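# Stack the on-edge row of magnet blocks flat

## Task

Take every magnet block from the row standing on its edge and lay them flat, one on top of another, as a single tidy stack on the bench containing only those blocks; then release them and move the grippers away.

## Robot and tools

Robot: two six-joint arms with parallel grippers, named left_arm and right_arm. In the shared scene frame the origin sits on the table surface midway between the arms, +z is up, +x reaches out over the table, and left_arm is on the +y side. These names do not match left or right in a picture. Base of left_arm: (-0.039, +0.324, 0) m, quat_wxyz (+0.997, 0, 0, -0.078). Base of right_arm: (-0.002, -0.306, 0) m, quat_wxyz (+0.996, 0, 0, +0.092).

Gripper: fingers point along the gripper's +z axis and separate along its y axis. The reported end_effector_position is the spot between the pads, roughly 1 cm short of the fingertips; at long reach it can be off from the truth.

Tool execute_actions, argument actions: a list holding nothing, one motion, or one wait. An empty list only reports the state. A motion is {"rows": [...], "steps": n} with n from 1 to 15 (default 15), each step lasting 1/30 s. Every row fills one step; if rows run out, the final row is held for the remaining steps. A wait is {"steps": n} with n up to 300, counted from the previous result. Optional pictures (true/false) decides whether camera images come back; by default they do. A refused call moves nothing.

Each row is one flat list of 14 numbers covering both arms, even if one stays still: left_arm waist, shoulder, elbow, wrist pitch, wrist yaw, wrist roll, opening, then the same seven for right_arm. The six joint values are absolute target angles in radians, in the same form as the Joint positions line, not offsets. Stated ranges per arm: waist -2.618 to 3.054, shoulder 0.000 to 3.142, elbow 0.000 to 3.142, wrist pitch -1.571 to 1.571, wrist yaw -1.571 to 1.571, wrist roll -2.094 to 2.094. True ends may differ by up to 0.036 rad. A target beyond an end by more than 0.036 rad that is also farther out than the last reading is refused; a target past the true end is clipped there, and the result may then say "joint sent to its limit" (possibly about an earlier, still-running action). Its absence proves nothing. The opening is an absolute value from -1 (closed) to +1 (fully open, 0.094 m pad gap).

Speed: each step the command to a joint is kept within a fixed distance of its measured angle: 0.202 rad waist, 0.258 shoulder, 0.238 elbow, 0.573 wrist pitch, 0.522 wrist yaw and roll. If targets would carry the gripper over 70 mm from where it is, all joints of that arm are scaled back toward the current angles. Distant goals therefore need several calls. Between calls the arms keep heading to the last row until motion has nearly stopped or a step was HELD; after that only a new action moves them onward.

Grasping: grip_measured reports finger opening on the same -1..1 scale you command; Joint positions gives it in metres. Readings may be off by about 1 mm per gripper. To keep hold of something, command an opening below grip_measured: roughly 0.03 lower holds firmly, a smaller gap holds more gently. Pads push up to about 50 to 62 N each, less on thin parts under 2 mm, with a brief spike on first contact. Occasionally a held part gets pulled or a loose one gets shoved by an outside disturbance.

Result lines: the state line shows per arm end_effector_position (m) and end_effector_quat_wxyz in the scene frame. Joint positions and Joint velocities list each arm's six joints (rad, rad/s) then the pad gap (m, m/s). "joint command not followed" means a clearance check altered or blocked targets on some steps; the rest of the row still ran. HELD flags steps where your row was partly or wholly not sent. MOTOR HOT appears from 75 °C; OVER-TEMPERATURE FAULT reports a stop: at 90 °C the arm halts for 10 s, and at 100 °C it goes limp and falls. Holding loads warms motors, so avoid long loaded holds.

Tool zoom_image: camera is one of cam_high, cam_low, cam_left_wrist, cam_right_wrist; region is [x0, y0, x1, y1] in pixels of that camera's latest image, origin top-left, at most 504 by 504. Image sizes: cam_high and cam_low 504x504, the wrist cameras 616x616. Calibration data (K, distortion, T_world_to_cam) is supplied per camera and may be slightly off; wrist camera poses follow the arm's reported joints.

Tool read_manual: optional section, only "licences"; returns licence text, no motion.

Tool finished_scene: argument scene, the number of the scene being closed. It is final and reports whether the goal holds.

Avoid: letting anything drop or leave the table (that fails the job), slamming, hard pushes or collisions, and arms touching or pressing each other. Move smoothly, let go at the end and pull the grippers away from the stack.

Each tool is called as a command line: name --argument value for each argument, lists and objects as JSON in quotes; but a table of rows of numbers goes row by row, as --pt "numbers of a row", without its own name.

## Session

execute_actions --actions '[]'

Scene clock: 0.00 s of 6200.00 s.
left_arm: end_effector_position=(+0.1789, +0.1804, +0.1618) grip_measured=+1.000 end_effector_quat_wxyz=(+0.100, +0.504, +0.847, -0.138) | right_arm: end_effector_position=(+0.4886, -0.5775, +0.2745) grip_measured=+1.000 end_effector_quat_wxyz=(+0.265, -0.393, +0.641, -0.603)
Joint positions: left_arm=[-0.226  1.366  1.213 -1.257  0.303  0.667  0.094] | right_arm=[-0.645  1.775  1.254  0.388  0.143 -1.687  0.094]
Joint velocities: left_arm=[ 0.007 -0.017 -0.012 -0.037  0.051 -0.007  0.   ] | right_arm=[ 0.002 -0.022  0.002  0.051 -0.066 -0.022  0.   ]

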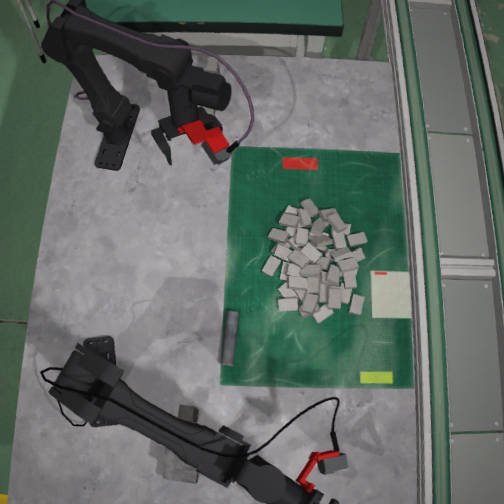

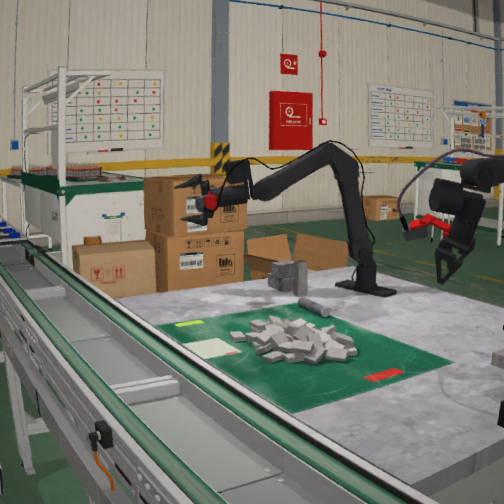

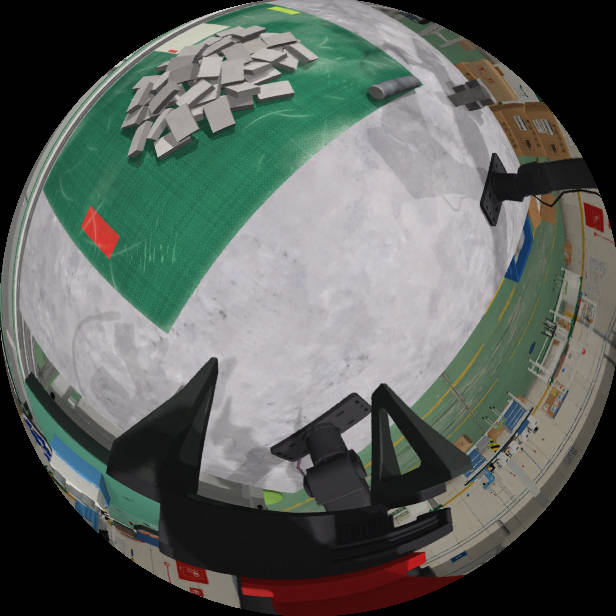

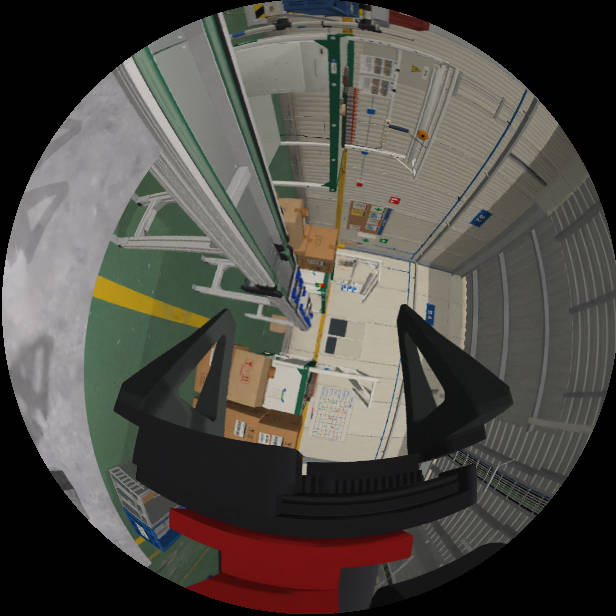

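zoom_image --camera "cam_low" --region '[220, 240, 504, 440]'

zoom_image --camera "cam_high" --region '[130, 180, 430, 504]'

Region (220, 240, 504, 440) of cam_low's 504x504 image, scaled by 1.775, with more detail than that image has; it fills the top 355 rows of this view, and the rest is white.

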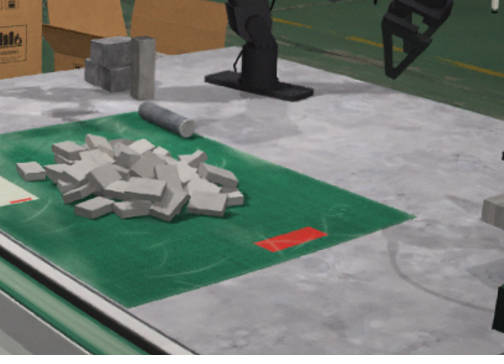

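Region (130, 180, 430, 504) of cam_high's 504x504 image, scaled by 1.556, with more detail than that image has; it fills the left 467 columns of this view, and the rest is white.

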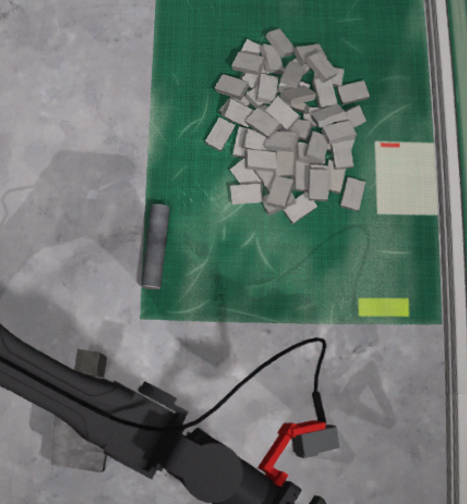

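execute_actions --actions '[{"rows":[[-0.9,1.2,1.1,-1.3,0,0,1,-0.645,1.775,1.254,0.388,0.143,-1.687,1]]}]' --pictures false

execute_actions --actions '[{"steps":20}]'

zoom_image --camera "cam_high" --region '[120, 40, 300, 180]'

Scene clock: 15.83 s of 6200.00 s.
left_arm: end_effector_position=(+0.0676, +0.1289, +0.1558) grip_measured=+1.000 end_effector_quat_wxyz=(+0.070, +0.515, +0.853, -0.056) | right_arm: end_effector_position=(+0.4886, -0.5775, +0.2745) grip_measured=+1.000 end_effector_quat_wxyz=(+0.265, -0.393, +0.641, -0.603)
Joint positions: left_arm=[-0.895  1.218  1.113 -1.288  0.029  0.032  0.094] | right_arm=[-0.645  1.775  1.254  0.388  0.143 -1.687  0.094]
Joint velocities: left_arm=[ 0.002  0.002 -0.002 -0.022 -0.139 -0.242  0.   ] | right_arm=[-0.007  0.002 -0.007 -0.037 -0.022  0.022  0.   ]
Steps of this call (steps 1 to 90: nothing new was sent; then 12.33 s passed at rest; steps 91 to 105: all 15 steps of this action). Readings (joint positions):
91: left_arm=[-0.251 1.350 1.199 -1.247 0.258 0.596] | right_arm=[-0.645 1.775 1.254 0.388 0.143 -1.687]
92: left_arm=[-0.310 1.318 1.167 -1.237 0.194 0.493] | right_arm=[-0.645 1.775 1.254 0.388 0.143 -1.687]
94: left_arm=[-0.456 1.254 1.121 -1.265 0.124 0.319] | right_arm=[-0.645 1.775 1.254 0.388 0.143 -1.687]
98: left_arm=[-0.744 1.218 1.113 -1.286 0.055 0.131] | right_arm=[-0.645 1.775 1.254 0.388 0.143 -1.687]
105: the state above

Scene clock: 16.50 s of 6200.00 s.
left_arm: end_effector_position=(+0.0701, +0.1306, +0.1557) grip_measured=+1.000 end_effector_quat_wxyz=(+0.073, +0.502, +0.860, -0.050) | right_arm: end_effector_position=(+0.4886, -0.5775, +0.2745) grip_measured=+1.000 end_effector_quat_wxyz=(+0.265, -0.393, +0.641, -0.603)
Joint positions: left_arm=[-0.895  1.218  1.113 -1.289  0.013  0.004  0.094] | right_arm=[-0.645  1.775  1.254  0.388  0.143 -1.687  0.094]
Joint velocities: left_arm=[-0.002 -0.012 -0.012  0.051  0.066 -0.022  0.   ] | right_arm=[ 0.007  0.002  0.007 -0.037  0.066 -0.081  0.   ]
Steps of this call (steps 1 to 20: the robot went on to your last target). Readings (joint positions):
1: left_arm=[-0.895 1.218 1.113 -1.288 0.026 0.027] | right_arm=[-0.645 1.775 1.254 0.388 0.143 -1.687]
2: left_arm=[-0.895 1.218 1.113 -1.289 0.023 0.022] | right_arm=[-0.645 1.775 1.254 0.388 0.143 -1.687]
4: left_arm=[-0.895 1.218 1.113 -1.289 0.019 0.015] | right_arm=[-0.645 1.775 1.254 0.388 0.143 -1.687]
8: left_arm=[-0.895 1.218 1.113 -1.289 0.015 0.009] | right_arm=[-0.645 1.775 1.254 0.388 0.143 -1.687]
20: the state above
camera_calibration (this result's frames):
cam_left_wrist: T_world_to_cam=[[-0.699168, -0.709908, 0.0848255, 0.120543], [-0.606148, 0.651492, 0.456227, -0.0704052], [-0.379142, 0.267562, -0.885811, 0.242582], [0, 0, 0, 1]] pos_world=[0.133577, 0.0665373, 0.236778]

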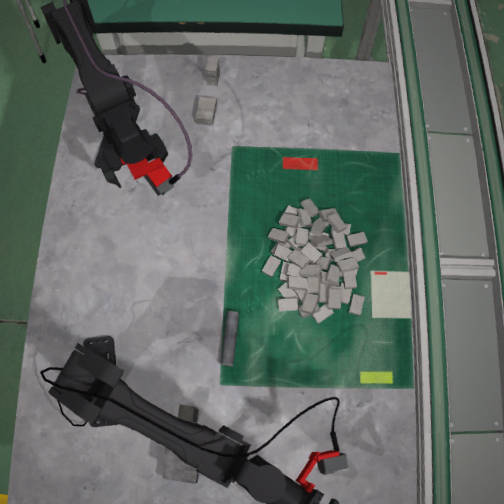

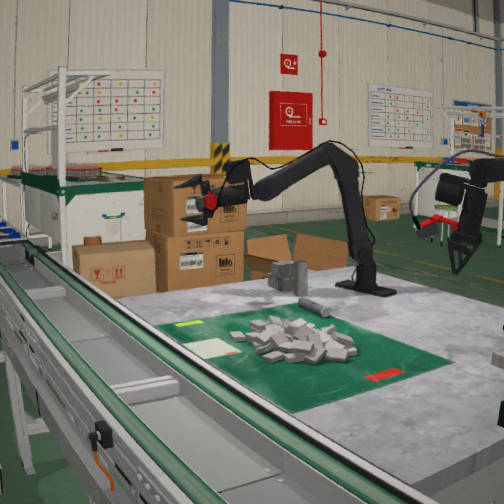

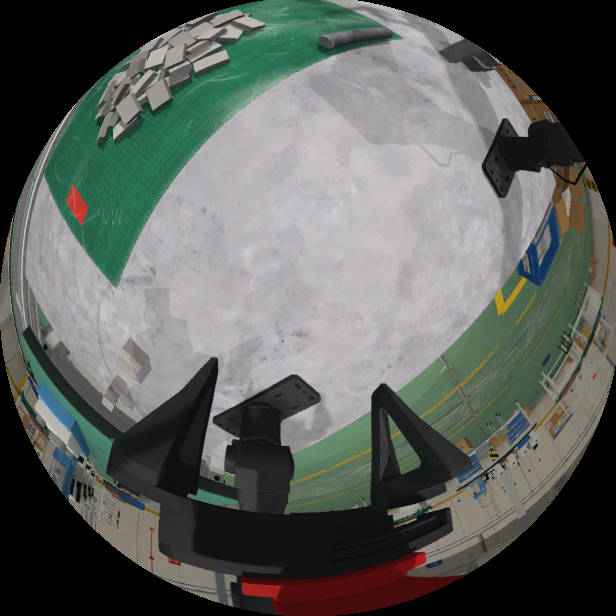

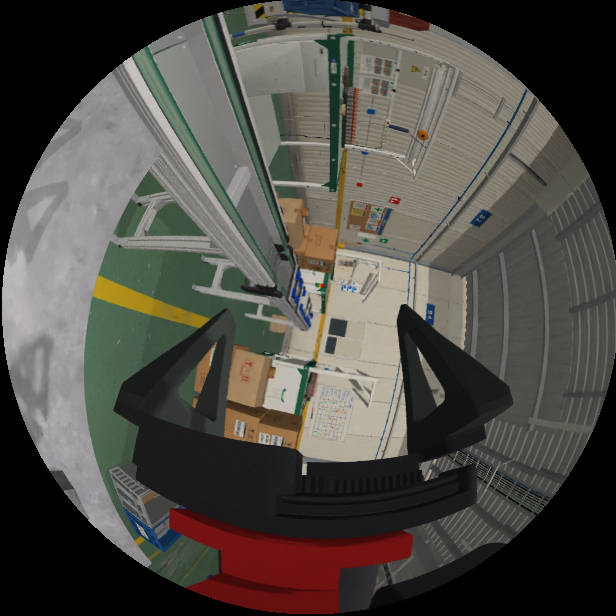

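Region (120, 40, 300, 180) of cam_high's 504x504 image, scaled by 2.800, with more detail than that image has.

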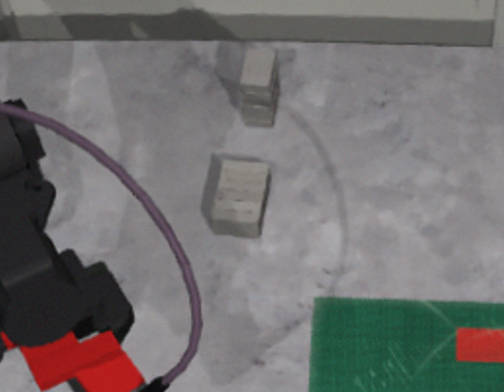

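execute_actions --actions '[{"rows":[[0.422,1.441,1.074,-1.2035,0,0.38,1,-0.645,1.775,1.254,0.388,0.143,-1.687,1]]}]' --pictures false

execute_actions --actions '[{"steps":25}]'

zoom_image --camera "cam_left_wrist" --region '[120, 220, 480, 520]'

Scene clock: 39.70 s of 6200.00 s.
left_arm: end_effector_position=(+0.1954, +0.3098, +0.0939) grip_measured=+1.000 end_effector_quat_wxyz=(-0.014, +0.210, +0.978, -0.004) | right_arm: end_effector_position=(+0.4886, -0.5775, +0.2745) grip_measured=+1.000 end_effector_quat_wxyz=(+0.265, -0.393, +0.641, -0.603)
Joint positions: left_arm=[ 0.093  1.469  1.074 -1.204  0.004  0.361  0.094] | right_arm=[-0.645  1.775  1.254  0.388  0.143 -1.687  0.094]
Joint velocities: left_arm=[ 2.015  0.017 -0.012 -0.081 -0.007  0.095  0.   ] | right_arm=[ 0.017 -0.007  0.002  0.007  0.051 -0.022  0.   ]
Steps of this call (steps 1 to 15: the robot went on to your last target; steps 16 to 90: nothing new was sent; then 19.70 s passed at rest; steps 91 to 105: all 15 steps of this action). Readings (joint positions):
91: left_arm=[-0.872 1.236 1.112 -1.289 0.022 0.051] | right_arm=[-0.645 1.775 1.254 0.388 0.143 -1.687]
92: left_arm=[-0.817 1.270 1.112 -1.278 0.027 0.114] | right_arm=[-0.645 1.775 1.254 0.388 0.143 -1.687]
94: left_arm=[-0.684 1.377 1.108 -1.248 0.024 0.209] | right_arm=[-0.645 1.775 1.254 0.388 0.143 -1.687]
98: left_arm=[-0.406 1.471 1.075 -1.210 0.014 0.308] | right_arm=[-0.645 1.775 1.254 0.388 0.143 -1.687]
105: the state above

Scene clock: 40.53 s of 6200.00 s.
left_arm: end_effector_position=(+0.1865, +0.3904, +0.0939) grip_measured=+1.000 end_effector_quat_wxyz=(-0.015, +0.051, +0.999, +0.001) | right_arm: end_effector_position=(+0.4886, -0.5775, +0.2745) grip_measured=+1.000 end_effector_quat_wxyz=(+0.265, -0.393, +0.641, -0.603)
Joint positions: left_arm=[ 0.428  1.469  1.074 -1.204 -0.012  0.375  0.094] | right_arm=[-0.645  1.775  1.254  0.388  0.143 -1.687  0.094]
Joint velocities: left_arm=[-0.007 -0.002  0.007  0.007  0.051 -0.022  0.   ] | right_arm=[-0.007 -0.007 -0.007  0.037 -0.095  0.022  0.   ]
Steps of this call (steps 1 to 25: the robot went on to your last target). Readings (joint positions):
1: left_arm=[0.165 1.469 1.074 -1.204 0.003 0.364] | right_arm=[-0.645 1.775 1.254 0.388 0.143 -1.687]
2: left_arm=[0.236 1.469 1.074 -1.204 0.002 0.366] | right_arm=[-0.645 1.775 1.254 0.388 0.143 -1.687]
4: left_arm=[0.365 1.469 1.074 -1.204 -0.003 0.368] | right_arm=[-0.645 1.775 1.254 0.388 0.143 -1.687]
8: left_arm=[0.428 1.469 1.074 -1.204 -0.013 0.370] | right_arm=[-0.645 1.775 1.254 0.388 0.143 -1.687]
25: the state above
camera_calibration (this result's frames):
cam_left_wrist: T_world_to_cam=[[0.184316, -0.982754, 0.014933, 0.339903], [-0.771067, -0.135159, 0.622244, 0.181326], [-0.609494, -0.126204, -0.782681, 0.349407], [0, 0, 0, 1]] pos_world=[0.290127, 0.402645, 0.155569]

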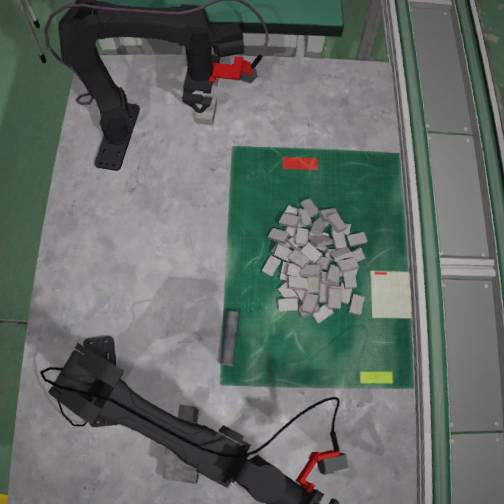

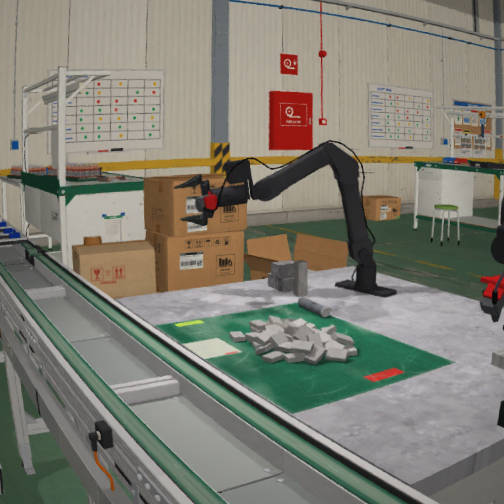

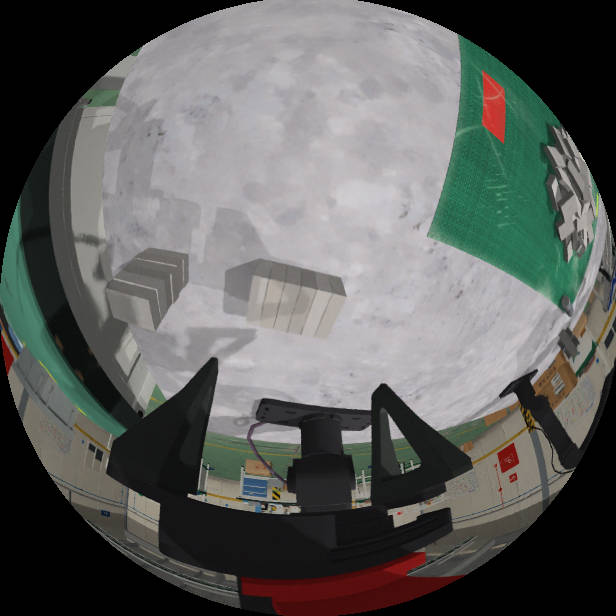

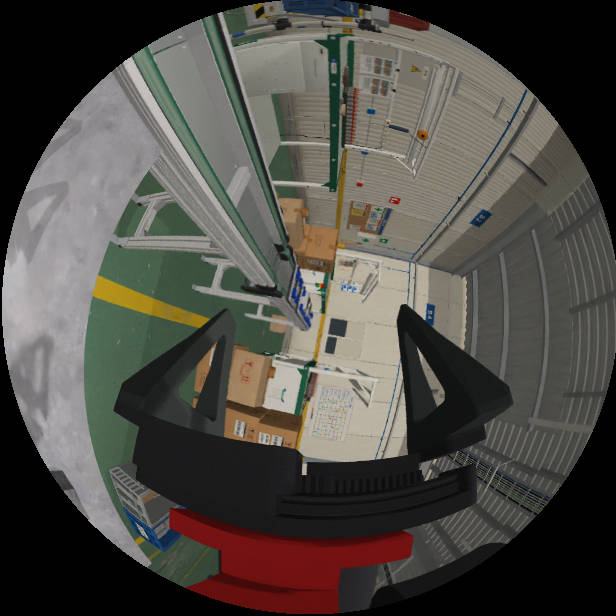

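Region (120, 220, 480, 520) of cam_left_wrist's 616x616 image, scaled by 1.400, with more detail than that image has.

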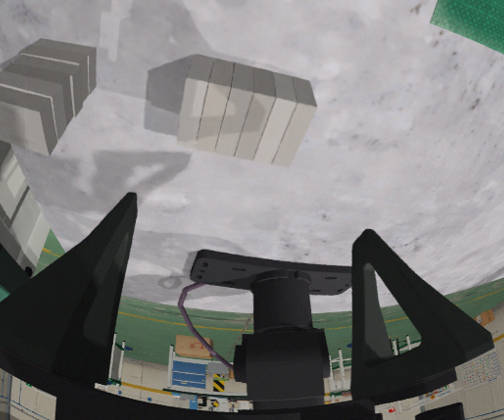

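execute_actions --actions '[{"rows":[[0.432,1.47,1.05,-1.17,0,0.385,1,-0.645,1.775,1.254,0.388,0.143,-1.687,1],[0.432,1.475,1.025,-1.135,0,0.385,1,-0.645,1.775,1.254,0.388,0.143,-1.687,1],[0.432,1.48,1.0,-1.1,0,0.385,1,-0.645,1.775,1.254,0.388,0.143,-1.687,1],[0.432,1.485,0.975,-1.065,0,0.385,1,-0.645,1.775,1.254,0.388,0.143,-1.687,1],[0.432,1.49,0.95,-1.03,0,0.385,1,-0.645,1.775,1.254,0.388,0.143,-1.687,1],[0.432,1.5,0.925,-0.995,0,0.385,1,-0.645,1.775,1.254,0.388,0.143,-1.687,1],[0.432,1.51,0.9,-0.96,0,0.385,1,-0.645,1.775,1.254,0.388,0.143,-1.687,1],[0.432,1.52,0.875,-0.925,0,0.385,1,-0.645,1.775,1.254,0.388,0.143,-1.687,1],[0.432,1.53,0.85,-0.89,0,0.385,1,-0.645,1.775,1.254,0.388,0.143,-1.687,1],[0.432,1.535,0.835,-0.865,0,0.385,1,-0.645,1.775,1.254,0.388,0.143,-1.687,1]]}]' --pictures false

execute_actions --actions '[{"steps":12}]'

Scene clock: 53.87 s of 6200.00 s.
left_arm: end_effector_position=(+0.1724, +0.3864, +0.0231) grip_measured=+1.000 end_effector_quat_wxyz=(-0.033, +0.054, +0.998, -0.005) | right_arm: end_effector_position=(+0.4886, -0.5775, +0.2745) grip_measured=+1.000 end_effector_quat_wxyz=(+0.265, -0.393, +0.641, -0.603)
Joint positions: left_arm=[ 0.428  1.535  0.837 -0.938 -0.011  0.38   0.094] | right_arm=[-0.645  1.775  1.254  0.388  0.143 -1.687  0.094]
Joint velocities: left_arm=[-0.002 -0.002 -0.002  0.242  0.051  0.037  0.   ] | right_arm=[-0.017  0.007 -0.012 -0.007 -0.007  0.022  0.   ]
Steps of this call (steps 1 to 15: the robot went on to your last target; steps 16 to 90: nothing new was sent; then 9.83 s passed at rest; steps 91 to 105: all 15 steps of this action). Readings (joint positions):
91: left_arm=[0.428 1.469 1.074 -1.203 -0.012 0.376] | right_arm=[-0.645 1.775 1.254 0.388 0.143 -1.687]
92: left_arm=[0.428 1.469 1.070 -1.196 -0.012 0.377] | right_arm=[-0.645 1.775 1.254 0.388 0.143 -1.687]
94: left_arm=[0.428 1.469 1.041 -1.160 -0.011 0.378] | right_arm=[-0.645 1.775 1.254 0.388 0.143 -1.687]
98: left_arm=[0.428 1.484 0.938 -1.064 -0.011 0.379] | right_arm=[-0.645 1.775 1.254 0.388 0.143 -1.687]
105: the state above

Scene clock: 54.27 s of 6200.00 s.
left_arm: end_effector_position=(+0.1839, +0.3896, +0.0226) grip_measured=+1.000 end_effector_quat_wxyz=(-0.010, +0.054, +0.998, +0.003) | right_arm: end_effector_position=(+0.4886, -0.5775, +0.2745) grip_measured=+1.000 end_effector_quat_wxyz=(+0.265, -0.393, +0.641, -0.603)
Joint positions: left_arm=[ 0.428  1.535  0.837 -0.89  -0.011  0.38   0.094] | right_arm=[-0.645  1.775  1.254  0.388  0.143 -1.687  0.094]
Joint velocities: left_arm=[-0.017 -0.012 -0.012  0.022 -0.007  0.022  0.   ] | right_arm=[-0.022  0.002  0.007 -0.081  0.007 -0.022  0.   ]
Steps of this call (steps 1 to 12: the robot went on to your last target). Readings (joint positions):
1: left_arm=[0.428 1.535 0.837 -0.927 -0.011 0.380] | right_arm=[-0.645 1.775 1.254 0.388 0.143 -1.687]
2: left_arm=[0.428 1.535 0.837 -0.917 -0.011 0.380] | right_arm=[-0.645 1.775 1.254 0.388 0.143 -1.687]
4: left_arm=[0.428 1.535 0.837 -0.906 -0.011 0.380] | right_arm=[-0.645 1.775 1.254 0.388 0.143 -1.687]
8: left_arm=[0.428 1.535 0.837 -0.894 -0.011 0.380] | right_arm=[-0.645 1.775 1.254 0.388 0.143 -1.687]
12: the state above
camera_calibration (this result's frames):
cam_left_wrist: T_world_to_cam=[[0.178907, -0.983761, 0.0143813, 0.342065], [-0.778863, -0.132683, 0.612999, 0.224261], [-0.601137, -0.120871, -0.789953, 0.288512], [0, 0, 0, 1]] pos_world=[0.286906, 0.401139, 0.08552]

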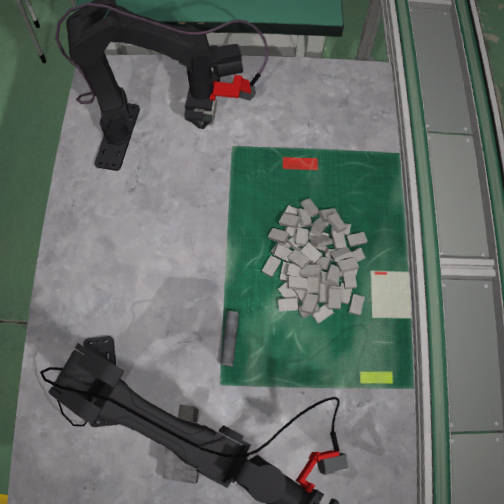

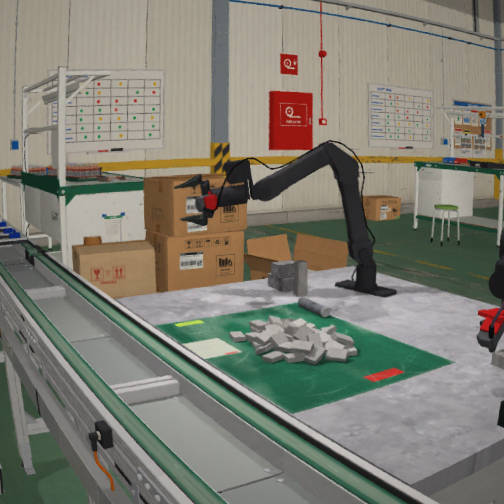

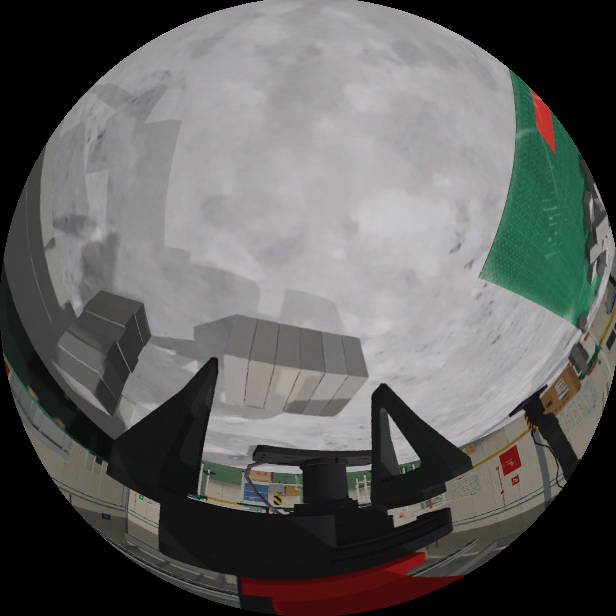

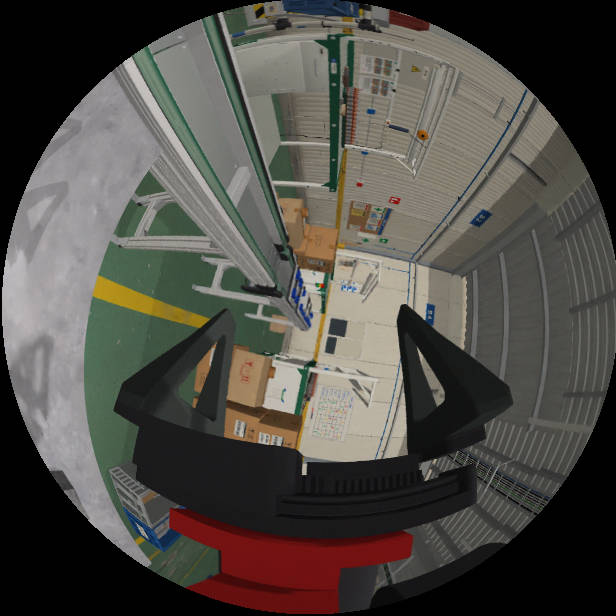

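Lower slightly more and close.

execute_actions --actions '[{"rows":[[0.435,1.545,0.815,-0.83,0,0.385,0.9,-0.645,1.775,1.254,0.388,0.143,-1.687,1],[0.435,1.545,0.815,-0.83,0,0.385,0.85,-0.645,1.775,1.254,0.388,0.143,-1.687,1],[0.435,1.545,0.815,-0.83,0,0.385,0.8,-0.645,1.775,1.254,0.388,0.143,-1.687,1],[0.435,1.545,0.815,-0.83,0,0.385,0.75,-0.645,1.775,1.254,0.388,0.143,-1.687,1],[0.435,1.545,0.815,-0.83,0,0.385,0.7,-0.645,1.775,1.254,0.388,0.143,-1.687,1],[0.435,1.545,0.815,-0.83,0,0.385,0.65,-0.645,1.775,1.254,0.388,0.143,-1.687,1],[0.435,1.545,0.815,-0.83,0,0.385,0.6,-0.645,1.775,1.254,0.388,0.143,-1.687,1],[0.435,1.545,0.815,-0.83,0,0.385,0.55,-0.645,1.775,1.254,0.388,0.143,-1.687,1],[0.435,1.545,0.815,-0.83,0,0.385,0.5,-0.645,1.775,1.254,0.388,0.143,-1.687,1],[0.435,1.545,0.815,-0.83,0,0.385,0.45,-0.645,1.775,1.254,0.388,0.143,-1.687,1],[0.435,1.545,0.815,-0.83,0,0.385,0.41,-0.645,1.775,1.254,0.388,0.143,-1.687,1],[0.435,1.545,0.815,-0.83,0,0.385,0.37,-0.645,1.775,1.254,0.388,0.143,-1.687,1],[0.435,1.545,0.815,-0.83,0,0.385,0.33,-0.645,1.775,1.254,0.388,0.143,-1.687,1]]}]' --pictures false

execute_actions --actions '[{"steps":10}]'

Scene clock: 68.20 s of 6200.00 s.
left_arm: end_effector_position=(+0.1905, +0.3924, +0.0212) grip_measured=+0.368 end_effector_quat_wxyz=(+0.004, +0.054, +0.998, +0.010) | right_arm: end_effector_position=(+0.4886, -0.5775, +0.2745) grip_measured=+1.000 end_effector_quat_wxyz=(+0.265, -0.393, +0.641, -0.603)
Joint positions: left_arm=[ 0.428  1.535  0.831 -0.852 -0.017  0.381  0.064] | right_arm=[-0.645  1.775  1.254  0.388  0.143 -1.687  0.094]
Joint velocities: left_arm=[ 0.012 -0.017 -0.007  0.007  0.037 -0.081 -0.   ] | right_arm=[ 0.022 -0.012  0.002 -0.081 -0.007  0.022  0.   ]
Steps of this call (steps 1 to 30: the robot went on to your last target; steps 31 to 90: nothing new was sent; then 10.43 s passed at rest; steps 91 to 105: all 15 steps of this action). Readings (joint positions):
91: left_arm=[0.428 1.535 0.837 -0.885 -0.011 0.380] | right_arm=[-0.645 1.775 1.254 0.388 0.143 -1.687]
92: left_arm=[0.428 1.535 0.835 -0.878 -0.011 0.380] | right_arm=[-0.645 1.775 1.254 0.388 0.143 -1.687]
94: left_arm=[0.428 1.535 0.832 -0.868 -0.011 0.380] | right_arm=[-0.645 1.775 1.254 0.388 0.143 -1.687]
98: left_arm=[0.428 1.535 0.831 -0.859 -0.012 0.380] | right_arm=[-0.645 1.775 1.254 0.388 0.143 -1.687]
105: the state above

Scene clock: 68.53 s of 6200.00 s.
left_arm: end_effector_position=(+0.1905, +0.3924, +0.0212) grip_measured=+0.368 end_effector_quat_wxyz=(+0.004, +0.054, +0.998, +0.010) | right_arm: end_effector_position=(+0.4886, -0.5775, +0.2745) grip_measured=+1.000 end_effector_quat_wxyz=(+0.265, -0.393, +0.641, -0.603)
Joint positions: left_arm=[ 0.428  1.535  0.831 -0.852 -0.017  0.381  0.064] | right_arm=[-0.645  1.775  1.254  0.388  0.143 -1.687  0.094]
Joint velocities: left_arm=[ 0.012  0.007  0.002  0.037 -0.022 -0.095  0.001] | right_arm=[ 0.002 -0.002  0.012 -0.037 -0.022  0.037  0.   ]
Steps of this call (steps 1 to 10: the robot went on to your last target). Readings (joint positions):
1: left_arm=[0.428 1.535 0.831 -0.852 -0.017 0.381] | right_arm=[-0.645 1.775 1.254 0.388 0.143 -1.687]
2: left_arm=[0.428 1.535 0.831 -0.852 -0.017 0.381] | right_arm=[-0.645 1.775 1.254 0.388 0.143 -1.687]
4: left_arm=[0.428 1.535 0.831 -0.852 -0.017 0.381] | right_arm=[-0.645 1.775 1.254 0.388 0.143 -1.687]
8: left_arm=[0.428 1.535 0.831 -0.852 -0.017 0.381] | right_arm=[-0.645 1.775 1.254 0.388 0.143 -1.687]
10: the state above
camera_calibration (this result's frames):
cam_left_wrist: T_world_to_cam=[[0.178228, -0.98397, 0.00613211, 0.344079], [-0.796368, -0.140581, 0.588247, 0.237655], [-0.577956, -0.109725, -0.808658, 0.283285], [0, 0, 0, 1]] pos_world=[0.291662, 0.403057, 0.0871712]

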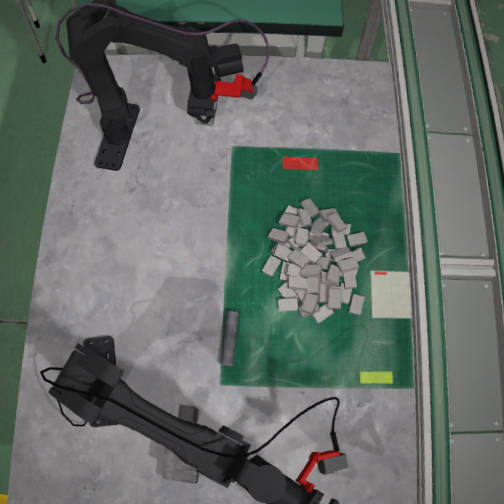

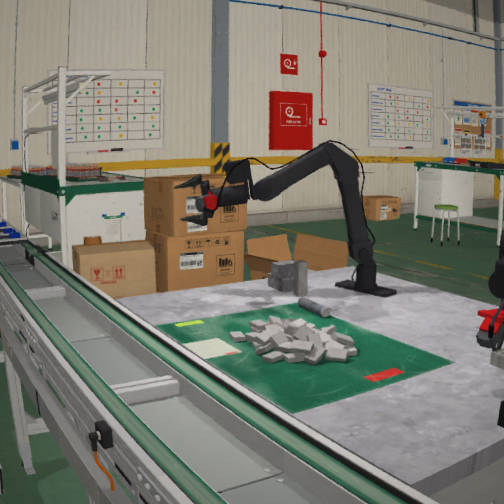

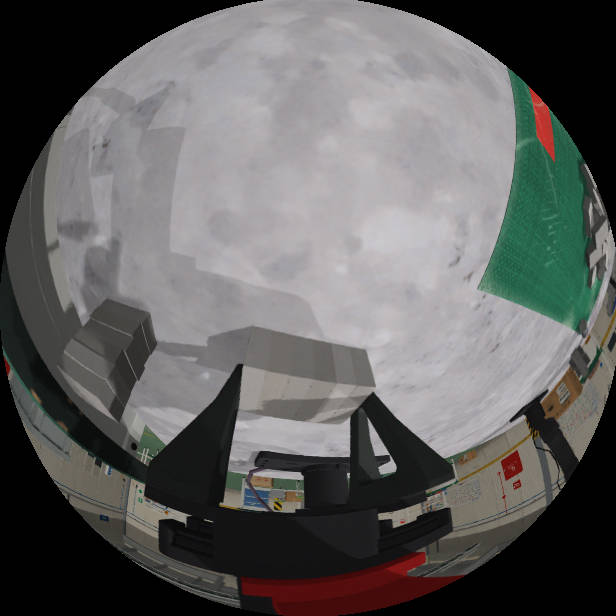

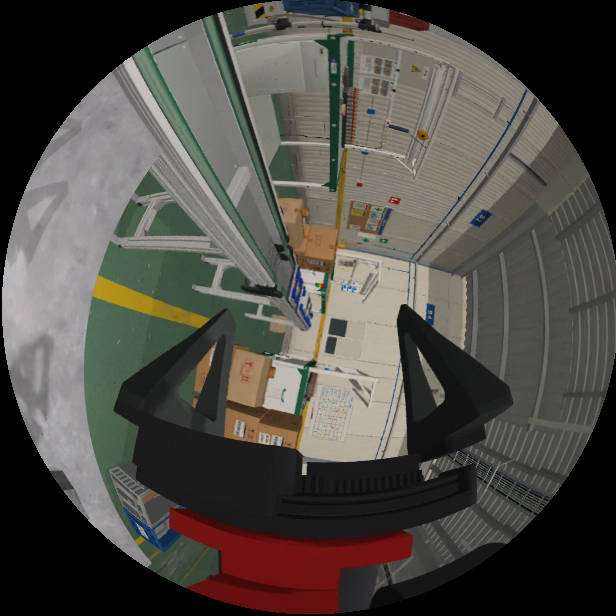

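execute_actions --actions '[{"rows":[[0.43,1.525,0.86,-0.89,0,0.385,0.33,-0.645,1.775,1.254,0.388,0.143,-1.687,1],[0.43,1.515,0.89,-0.93,0,0.385,0.33,-0.645,1.775,1.254,0.388,0.143,-1.687,1],[0.43,1.505,0.92,-0.97,0,0.385,0.33,-0.645,1.775,1.254,0.388,0.143,-1.687,1],[0.43,1.495,0.95,-1.01,0,0.385,0.33,-0.645,1.775,1.254,0.388,0.143,-1.687,1],[0.42,1.485,0.98,-1.05,0,0.385,0.33,-0.645,1.775,1.254,0.388,0.143,-1.687,1],[0.4,1.48,1.01,-1.09,0,0.4,0.33,-0.645,1.775,1.254,0.388,0.143,-1.687,1],[0.37,1.48,1.04,-1.12,0,0.43,0.33,-0.645,1.775,1.254,0.388,0.143,-1.687,1],[0.33,1.49,1.07,-1.14,0,0.47,0.33,-0.645,1.775,1.254,0.388,0.143,-1.687,1],[0.28,1.51,1.1,-1.15,0,0.52,0.33,-0.645,1.775,1.254,0.388,0.143,-1.687,1],[0.23,1.53,1.13,-1.16,0,0.57,0.33,-0.645,1.775,1.254,0.388,0.143,-1.687,1],[0.17,1.555,1.16,-1.17,0,0.63,0.33,-0.645,1.775,1.254,0.388,0.143,-1.687,1],[0.11,1.58,1.19,-1.175,0,0.69,0.33,-0.645,1.775,1.254,0.388,0.143,-1.687,1],[0.05,1.61,1.22,-1.18,0,0.75,0.33,-0.645,1.775,1.254,0.388,0.143,-1.687,1],[-0.01,1.64,1.25,-1.18,0,0.81,0.33,-0.645,1.775,1.254,0.388,0.143,-1.687,1],[-0.07,1.67,1.28,-1.18,0,0.87,0.33,-0.645,1.775,1.254,0.388,0.143,-1.687,1]]}]' --pictures false

execute_actions --actions '[{"rows":[[-0.13,1.7,1.315,-1.19,0,0.93,0.33,-0.645,1.775,1.254,0.388,0.143,-1.687,1],[-0.19,1.73,1.35,-1.19,0,0.99,0.33,-0.645,1.775,1.254,0.388,0.143,-1.687,1],[-0.25,1.76,1.385,-1.19,0,1.05,0.33,-0.645,1.775,1.254,0.388,0.143,-1.687,1],[-0.31,1.79,1.42,-1.19,0,1.11,0.33,-0.645,1.775,1.254,0.388,0.143,-1.687,1],[-0.37,1.82,1.45,-1.19,0,1.17,0.33,-0.645,1.775,1.254,0.388,0.143,-1.687,1],[-0.43,1.85,1.48,-1.19,0,1.23,0.33,-0.645,1.775,1.254,0.388,0.143,-1.687,1],[-0.49,1.88,1.51,-1.19,0,1.29,0.33,-0.645,1.775,1.254,0.388,0.143,-1.687,1],[-0.55,1.91,1.54,-1.19,0,1.35,0.33,-0.645,1.775,1.254,0.388,0.143,-1.687,1],[-0.61,1.94,1.57,-1.19,0,1.41,0.33,-0.645,1.775,1.254,0.388,0.143,-1.687,1],[-0.67,1.97,1.6,-1.18,0,1.46,0.33,-0.645,1.775,1.254,0.388,0.143,-1.687,1],[-0.72,2.0,1.625,-1.17,0,1.5,0.33,-0.645,1.775,1.254,0.388,0.143,-1.687,1],[-0.77,2.03,1.64,-1.155,0,1.53,0.33,-0.645,1.775,1.254,0.388,0.143,-1.687,1],[-0.81,2.06,1.65,-1.14,0,1.555,0.33,-0.645,1.775,1.254,0.388,0.143,-1.687,1],[-0.83,2.08,1.65,-1.12,0,1.57,0.33,-0.645,1.775,1.254,0.388,0.143,-1.687,1],[-0.844,2.1,1.65,-1.1,0,1.575,0.33,-0.645,1.775,1.254,0.388,0.143,-1.687,1]]}]' --pictures false

execute_actions --actions '[{"steps":15}]'

Scene clock: 100.50 s of 6200.00 s.
left_arm: end_effector_position=(+0.2472, +0.3016, +0.0919) grip_measured=+0.368 end_effector_quat_wxyz=(+0.013, +0.367, +0.930, +0.020) | right_arm: end_effector_position=(+0.4886, -0.5775, +0.2745) grip_measured=+1.000 end_effector_quat_wxyz=(+0.265, -0.393, +0.641, -0.603)
Joint positions: left_arm=[ 0.055  1.608  1.199 -1.125 -0.031  0.65   0.064] | right_arm=[-0.645  1.775  1.254  0.388  0.143 -1.687  0.094]
Joint velocities: left_arm=[-1.756  0.833  0.96  -0.066 -0.037  1.487  0.   ] | right_arm=[-0.002 -0.007 -0.002 -0.022 -0.007  0.037  0.   ]
Steps of this call (steps 1 to 15: the robot went on to your last target; steps 16 to 90: nothing new was sent; then 28.47 s passed at rest; steps 91 to 105: all 15 steps of this action). Readings (joint positions):
91: left_arm=[0.428 1.535 0.831 -0.853 -0.017 0.381] | right_arm=[-0.645 1.775 1.254 0.388 0.143 -1.687]
92: left_arm=[0.428 1.535 0.834 -0.857 -0.017 0.381] | right_arm=[-0.645 1.775 1.254 0.388 0.143 -1.687]
94: left_arm=[0.428 1.535 0.855 -0.899 -0.014 0.381] | right_arm=[-0.645 1.775 1.254 0.388 0.143 -1.687]
98: left_arm=[0.403 1.535 0.960 -1.029 -0.019 0.400] | right_arm=[-0.645 1.775 1.254 0.388 0.143 -1.687]
105: the state above

Scene clock: 101.00 s of 6200.00 s.
left_arm: end_effector_position=(+0.1877, +0.0019, +0.0473) grip_measured=+0.367 end_effector_quat_wxyz=(+0.002, +0.931, +0.364, +0.005) | right_arm: end_effector_position=(+0.4886, -0.5775, +0.2745) grip_measured=+1.000 end_effector_quat_wxyz=(+0.265, -0.393, +0.641, -0.603)
Joint positions: left_arm=[-0.808  2.071  1.613 -1.107 -0.009  1.433  0.064] | right_arm=[-0.645  1.775  1.254  0.388  0.143 -1.687  0.094]
Joint velocities: left_arm=[-1.179  0.628  0.188  0.447  0.212  0.93  -0.   ] | right_arm=[-0.007  0.002  0.002 -0.007 -0.037  0.007  0.   ]
Steps of this call (steps 1 to 15: all 15 steps of this action). Readings (joint positions):
1: left_arm=[-0.007 1.638 1.231 -1.127 -0.030 0.701] | right_arm=[-0.645 1.775 1.254 0.388 0.143 -1.687]
2: left_arm=[-0.069 1.672 1.263 -1.129 -0.028 0.755] | right_arm=[-0.645 1.775 1.254 0.388 0.143 -1.687]
4: left_arm=[-0.189 1.743 1.326 -1.133 -0.026 0.864] | right_arm=[-0.645 1.775 1.254 0.388 0.143 -1.687]
8: left_arm=[-0.427 1.877 1.448 -1.138 -0.024 1.093] | right_arm=[-0.645 1.775 1.254 0.388 0.143 -1.687]
15: the state above

Scene clock: 101.50 s of 6200.00 s.
left_arm: end_effector_position=(+0.1749, -0.0073, +0.0242) grip_measured=+0.367 end_effector_quat_wxyz=(-0.018, +0.959, +0.283, -0.002) | right_arm: end_effector_position=(+0.4886, -0.5775, +0.2745) grip_measured=+1.000 end_effector_quat_wxyz=(+0.265, -0.393, +0.641, -0.603)
Joint positions: left_arm=[-0.847  2.135  1.616 -1.088 -0.006  1.565  0.064] | right_arm=[-0.645  1.775  1.254  0.388  0.143 -1.687  0.094]
Joint velocities: left_arm=[0.007 0.002 0.012 0.007 0.095 0.081 0.   ] | right_arm=[-0.027  0.007  0.012 -0.007  0.051  0.022  0.   ]
Steps of this call (steps 1 to 15: the robot went on to your last target). Readings (joint positions):
1: left_arm=[-0.843 2.090 1.616 -1.093 0.001 1.461] | right_arm=[-0.645 1.775 1.254 0.388 0.143 -1.687]
2: left_arm=[-0.867 2.107 1.616 -1.085 0.012 1.483] | right_arm=[-0.645 1.775 1.254 0.388 0.143 -1.687]
4: left_arm=[-0.885 2.130 1.616 -1.085 0.026 1.516] | right_arm=[-0.645 1.775 1.254 0.388 0.143 -1.687]
8: left_arm=[-0.867 2.135 1.616 -1.087 0.019 1.549] | right_arm=[-0.645 1.775 1.254 0.388 0.143 -1.687]
15: the state above
camera_calibration (this result's frames):
cam_left_wrist: T_world_to_cam=[[-0.75819, 0.649578, 0.0565252, 0.128049], [0.541132, 0.578501, 0.610338, -0.0619869], [0.363762, 0.49334, -0.790122, 0.0720635], [0, 0, 0, 1]] pos_world=[0.104415, -0.0828701, 0.0875339]

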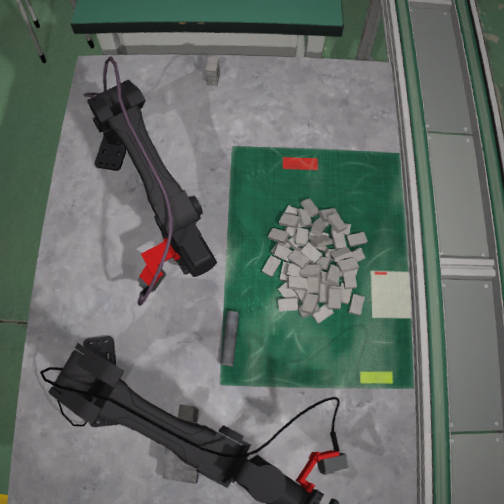

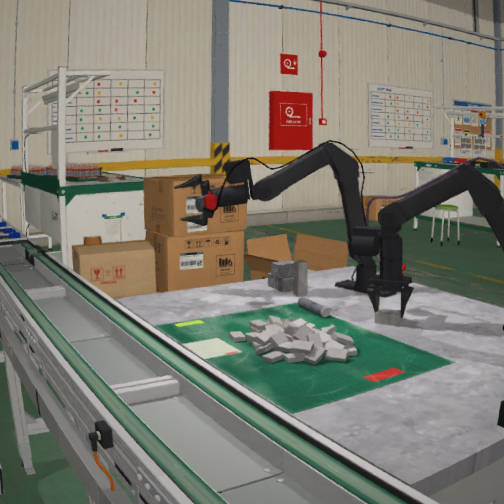

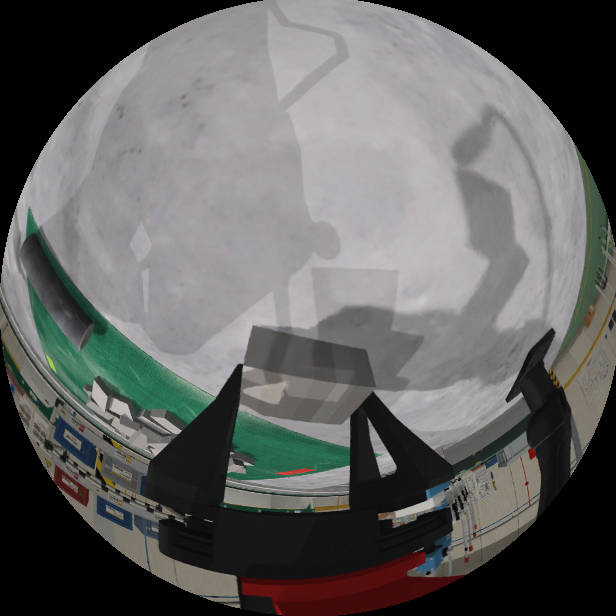

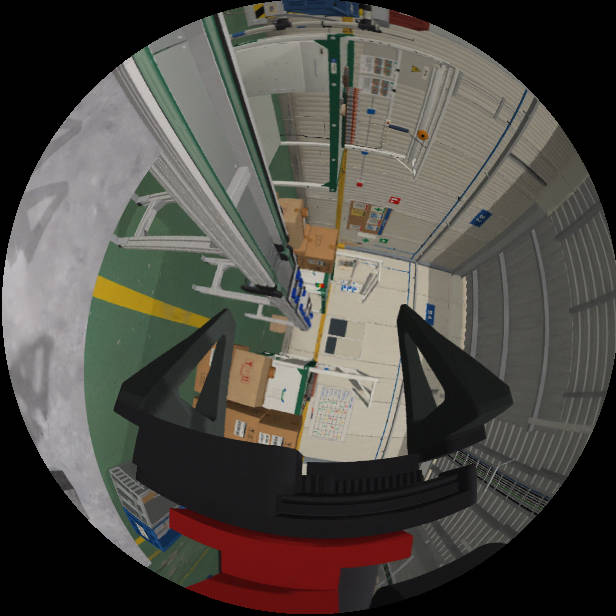

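execute_actions --actions '[{"rows":[[-0.844,2.12,1.61,-1.045,0,1.575,0.33,-0.645,1.775,1.254,0.388,0.143,-1.687,1]]}]' --pictures false

Scene clock: 104.77 s of 6200.00 s.
left_arm: end_effector_position=(+0.1783, -0.0124, +0.0233) grip_measured=+0.367 end_effector_quat_wxyz=(-0.006, +0.960, +0.281, +0.001) | right_arm: end_effector_position=(+0.4886, -0.5775, +0.2745) grip_measured=+1.000 end_effector_quat_wxyz=(+0.265, -0.393, +0.641, -0.603)
Joint positions: left_arm=[-0.847  2.135  1.613 -1.06  -0.006  1.57   0.064] | right_arm=[-0.645  1.775  1.254  0.388  0.143 -1.687  0.094]
Joint velocities: left_arm=[ 0.002 -0.002  0.007 -0.081 -0.007  0.022  0.001] | right_arm=[-0.012 -0.007 -0.007  0.022 -0.051 -0.081  0.   ]
Steps of this call (steps 1 to 15: the robot went on to your last target; steps 16 to 83: nothing new was sent; steps 84 to 98: all 15 steps of this action). Readings (joint positions):
84: left_arm=[-0.847 2.135 1.616 -1.086 -0.006 1.570] | right_arm=[-0.645 1.775 1.254 0.388 0.143 -1.687]
85: left_arm=[-0.847 2.135 1.614 -1.081 -0.006 1.570] | right_arm=[-0.645 1.775 1.254 0.388 0.143 -1.687]
87: left_arm=[-0.847 2.135 1.613 -1.076 -0.006 1.570] | right_arm=[-0.645 1.775 1.254 0.388 0.143 -1.687]
91: left_arm=[-0.847 2.135 1.613 -1.067 -0.006 1.570] | right_arm=[-0.645 1.775 1.254 0.388 0.143 -1.687]
98: the state above


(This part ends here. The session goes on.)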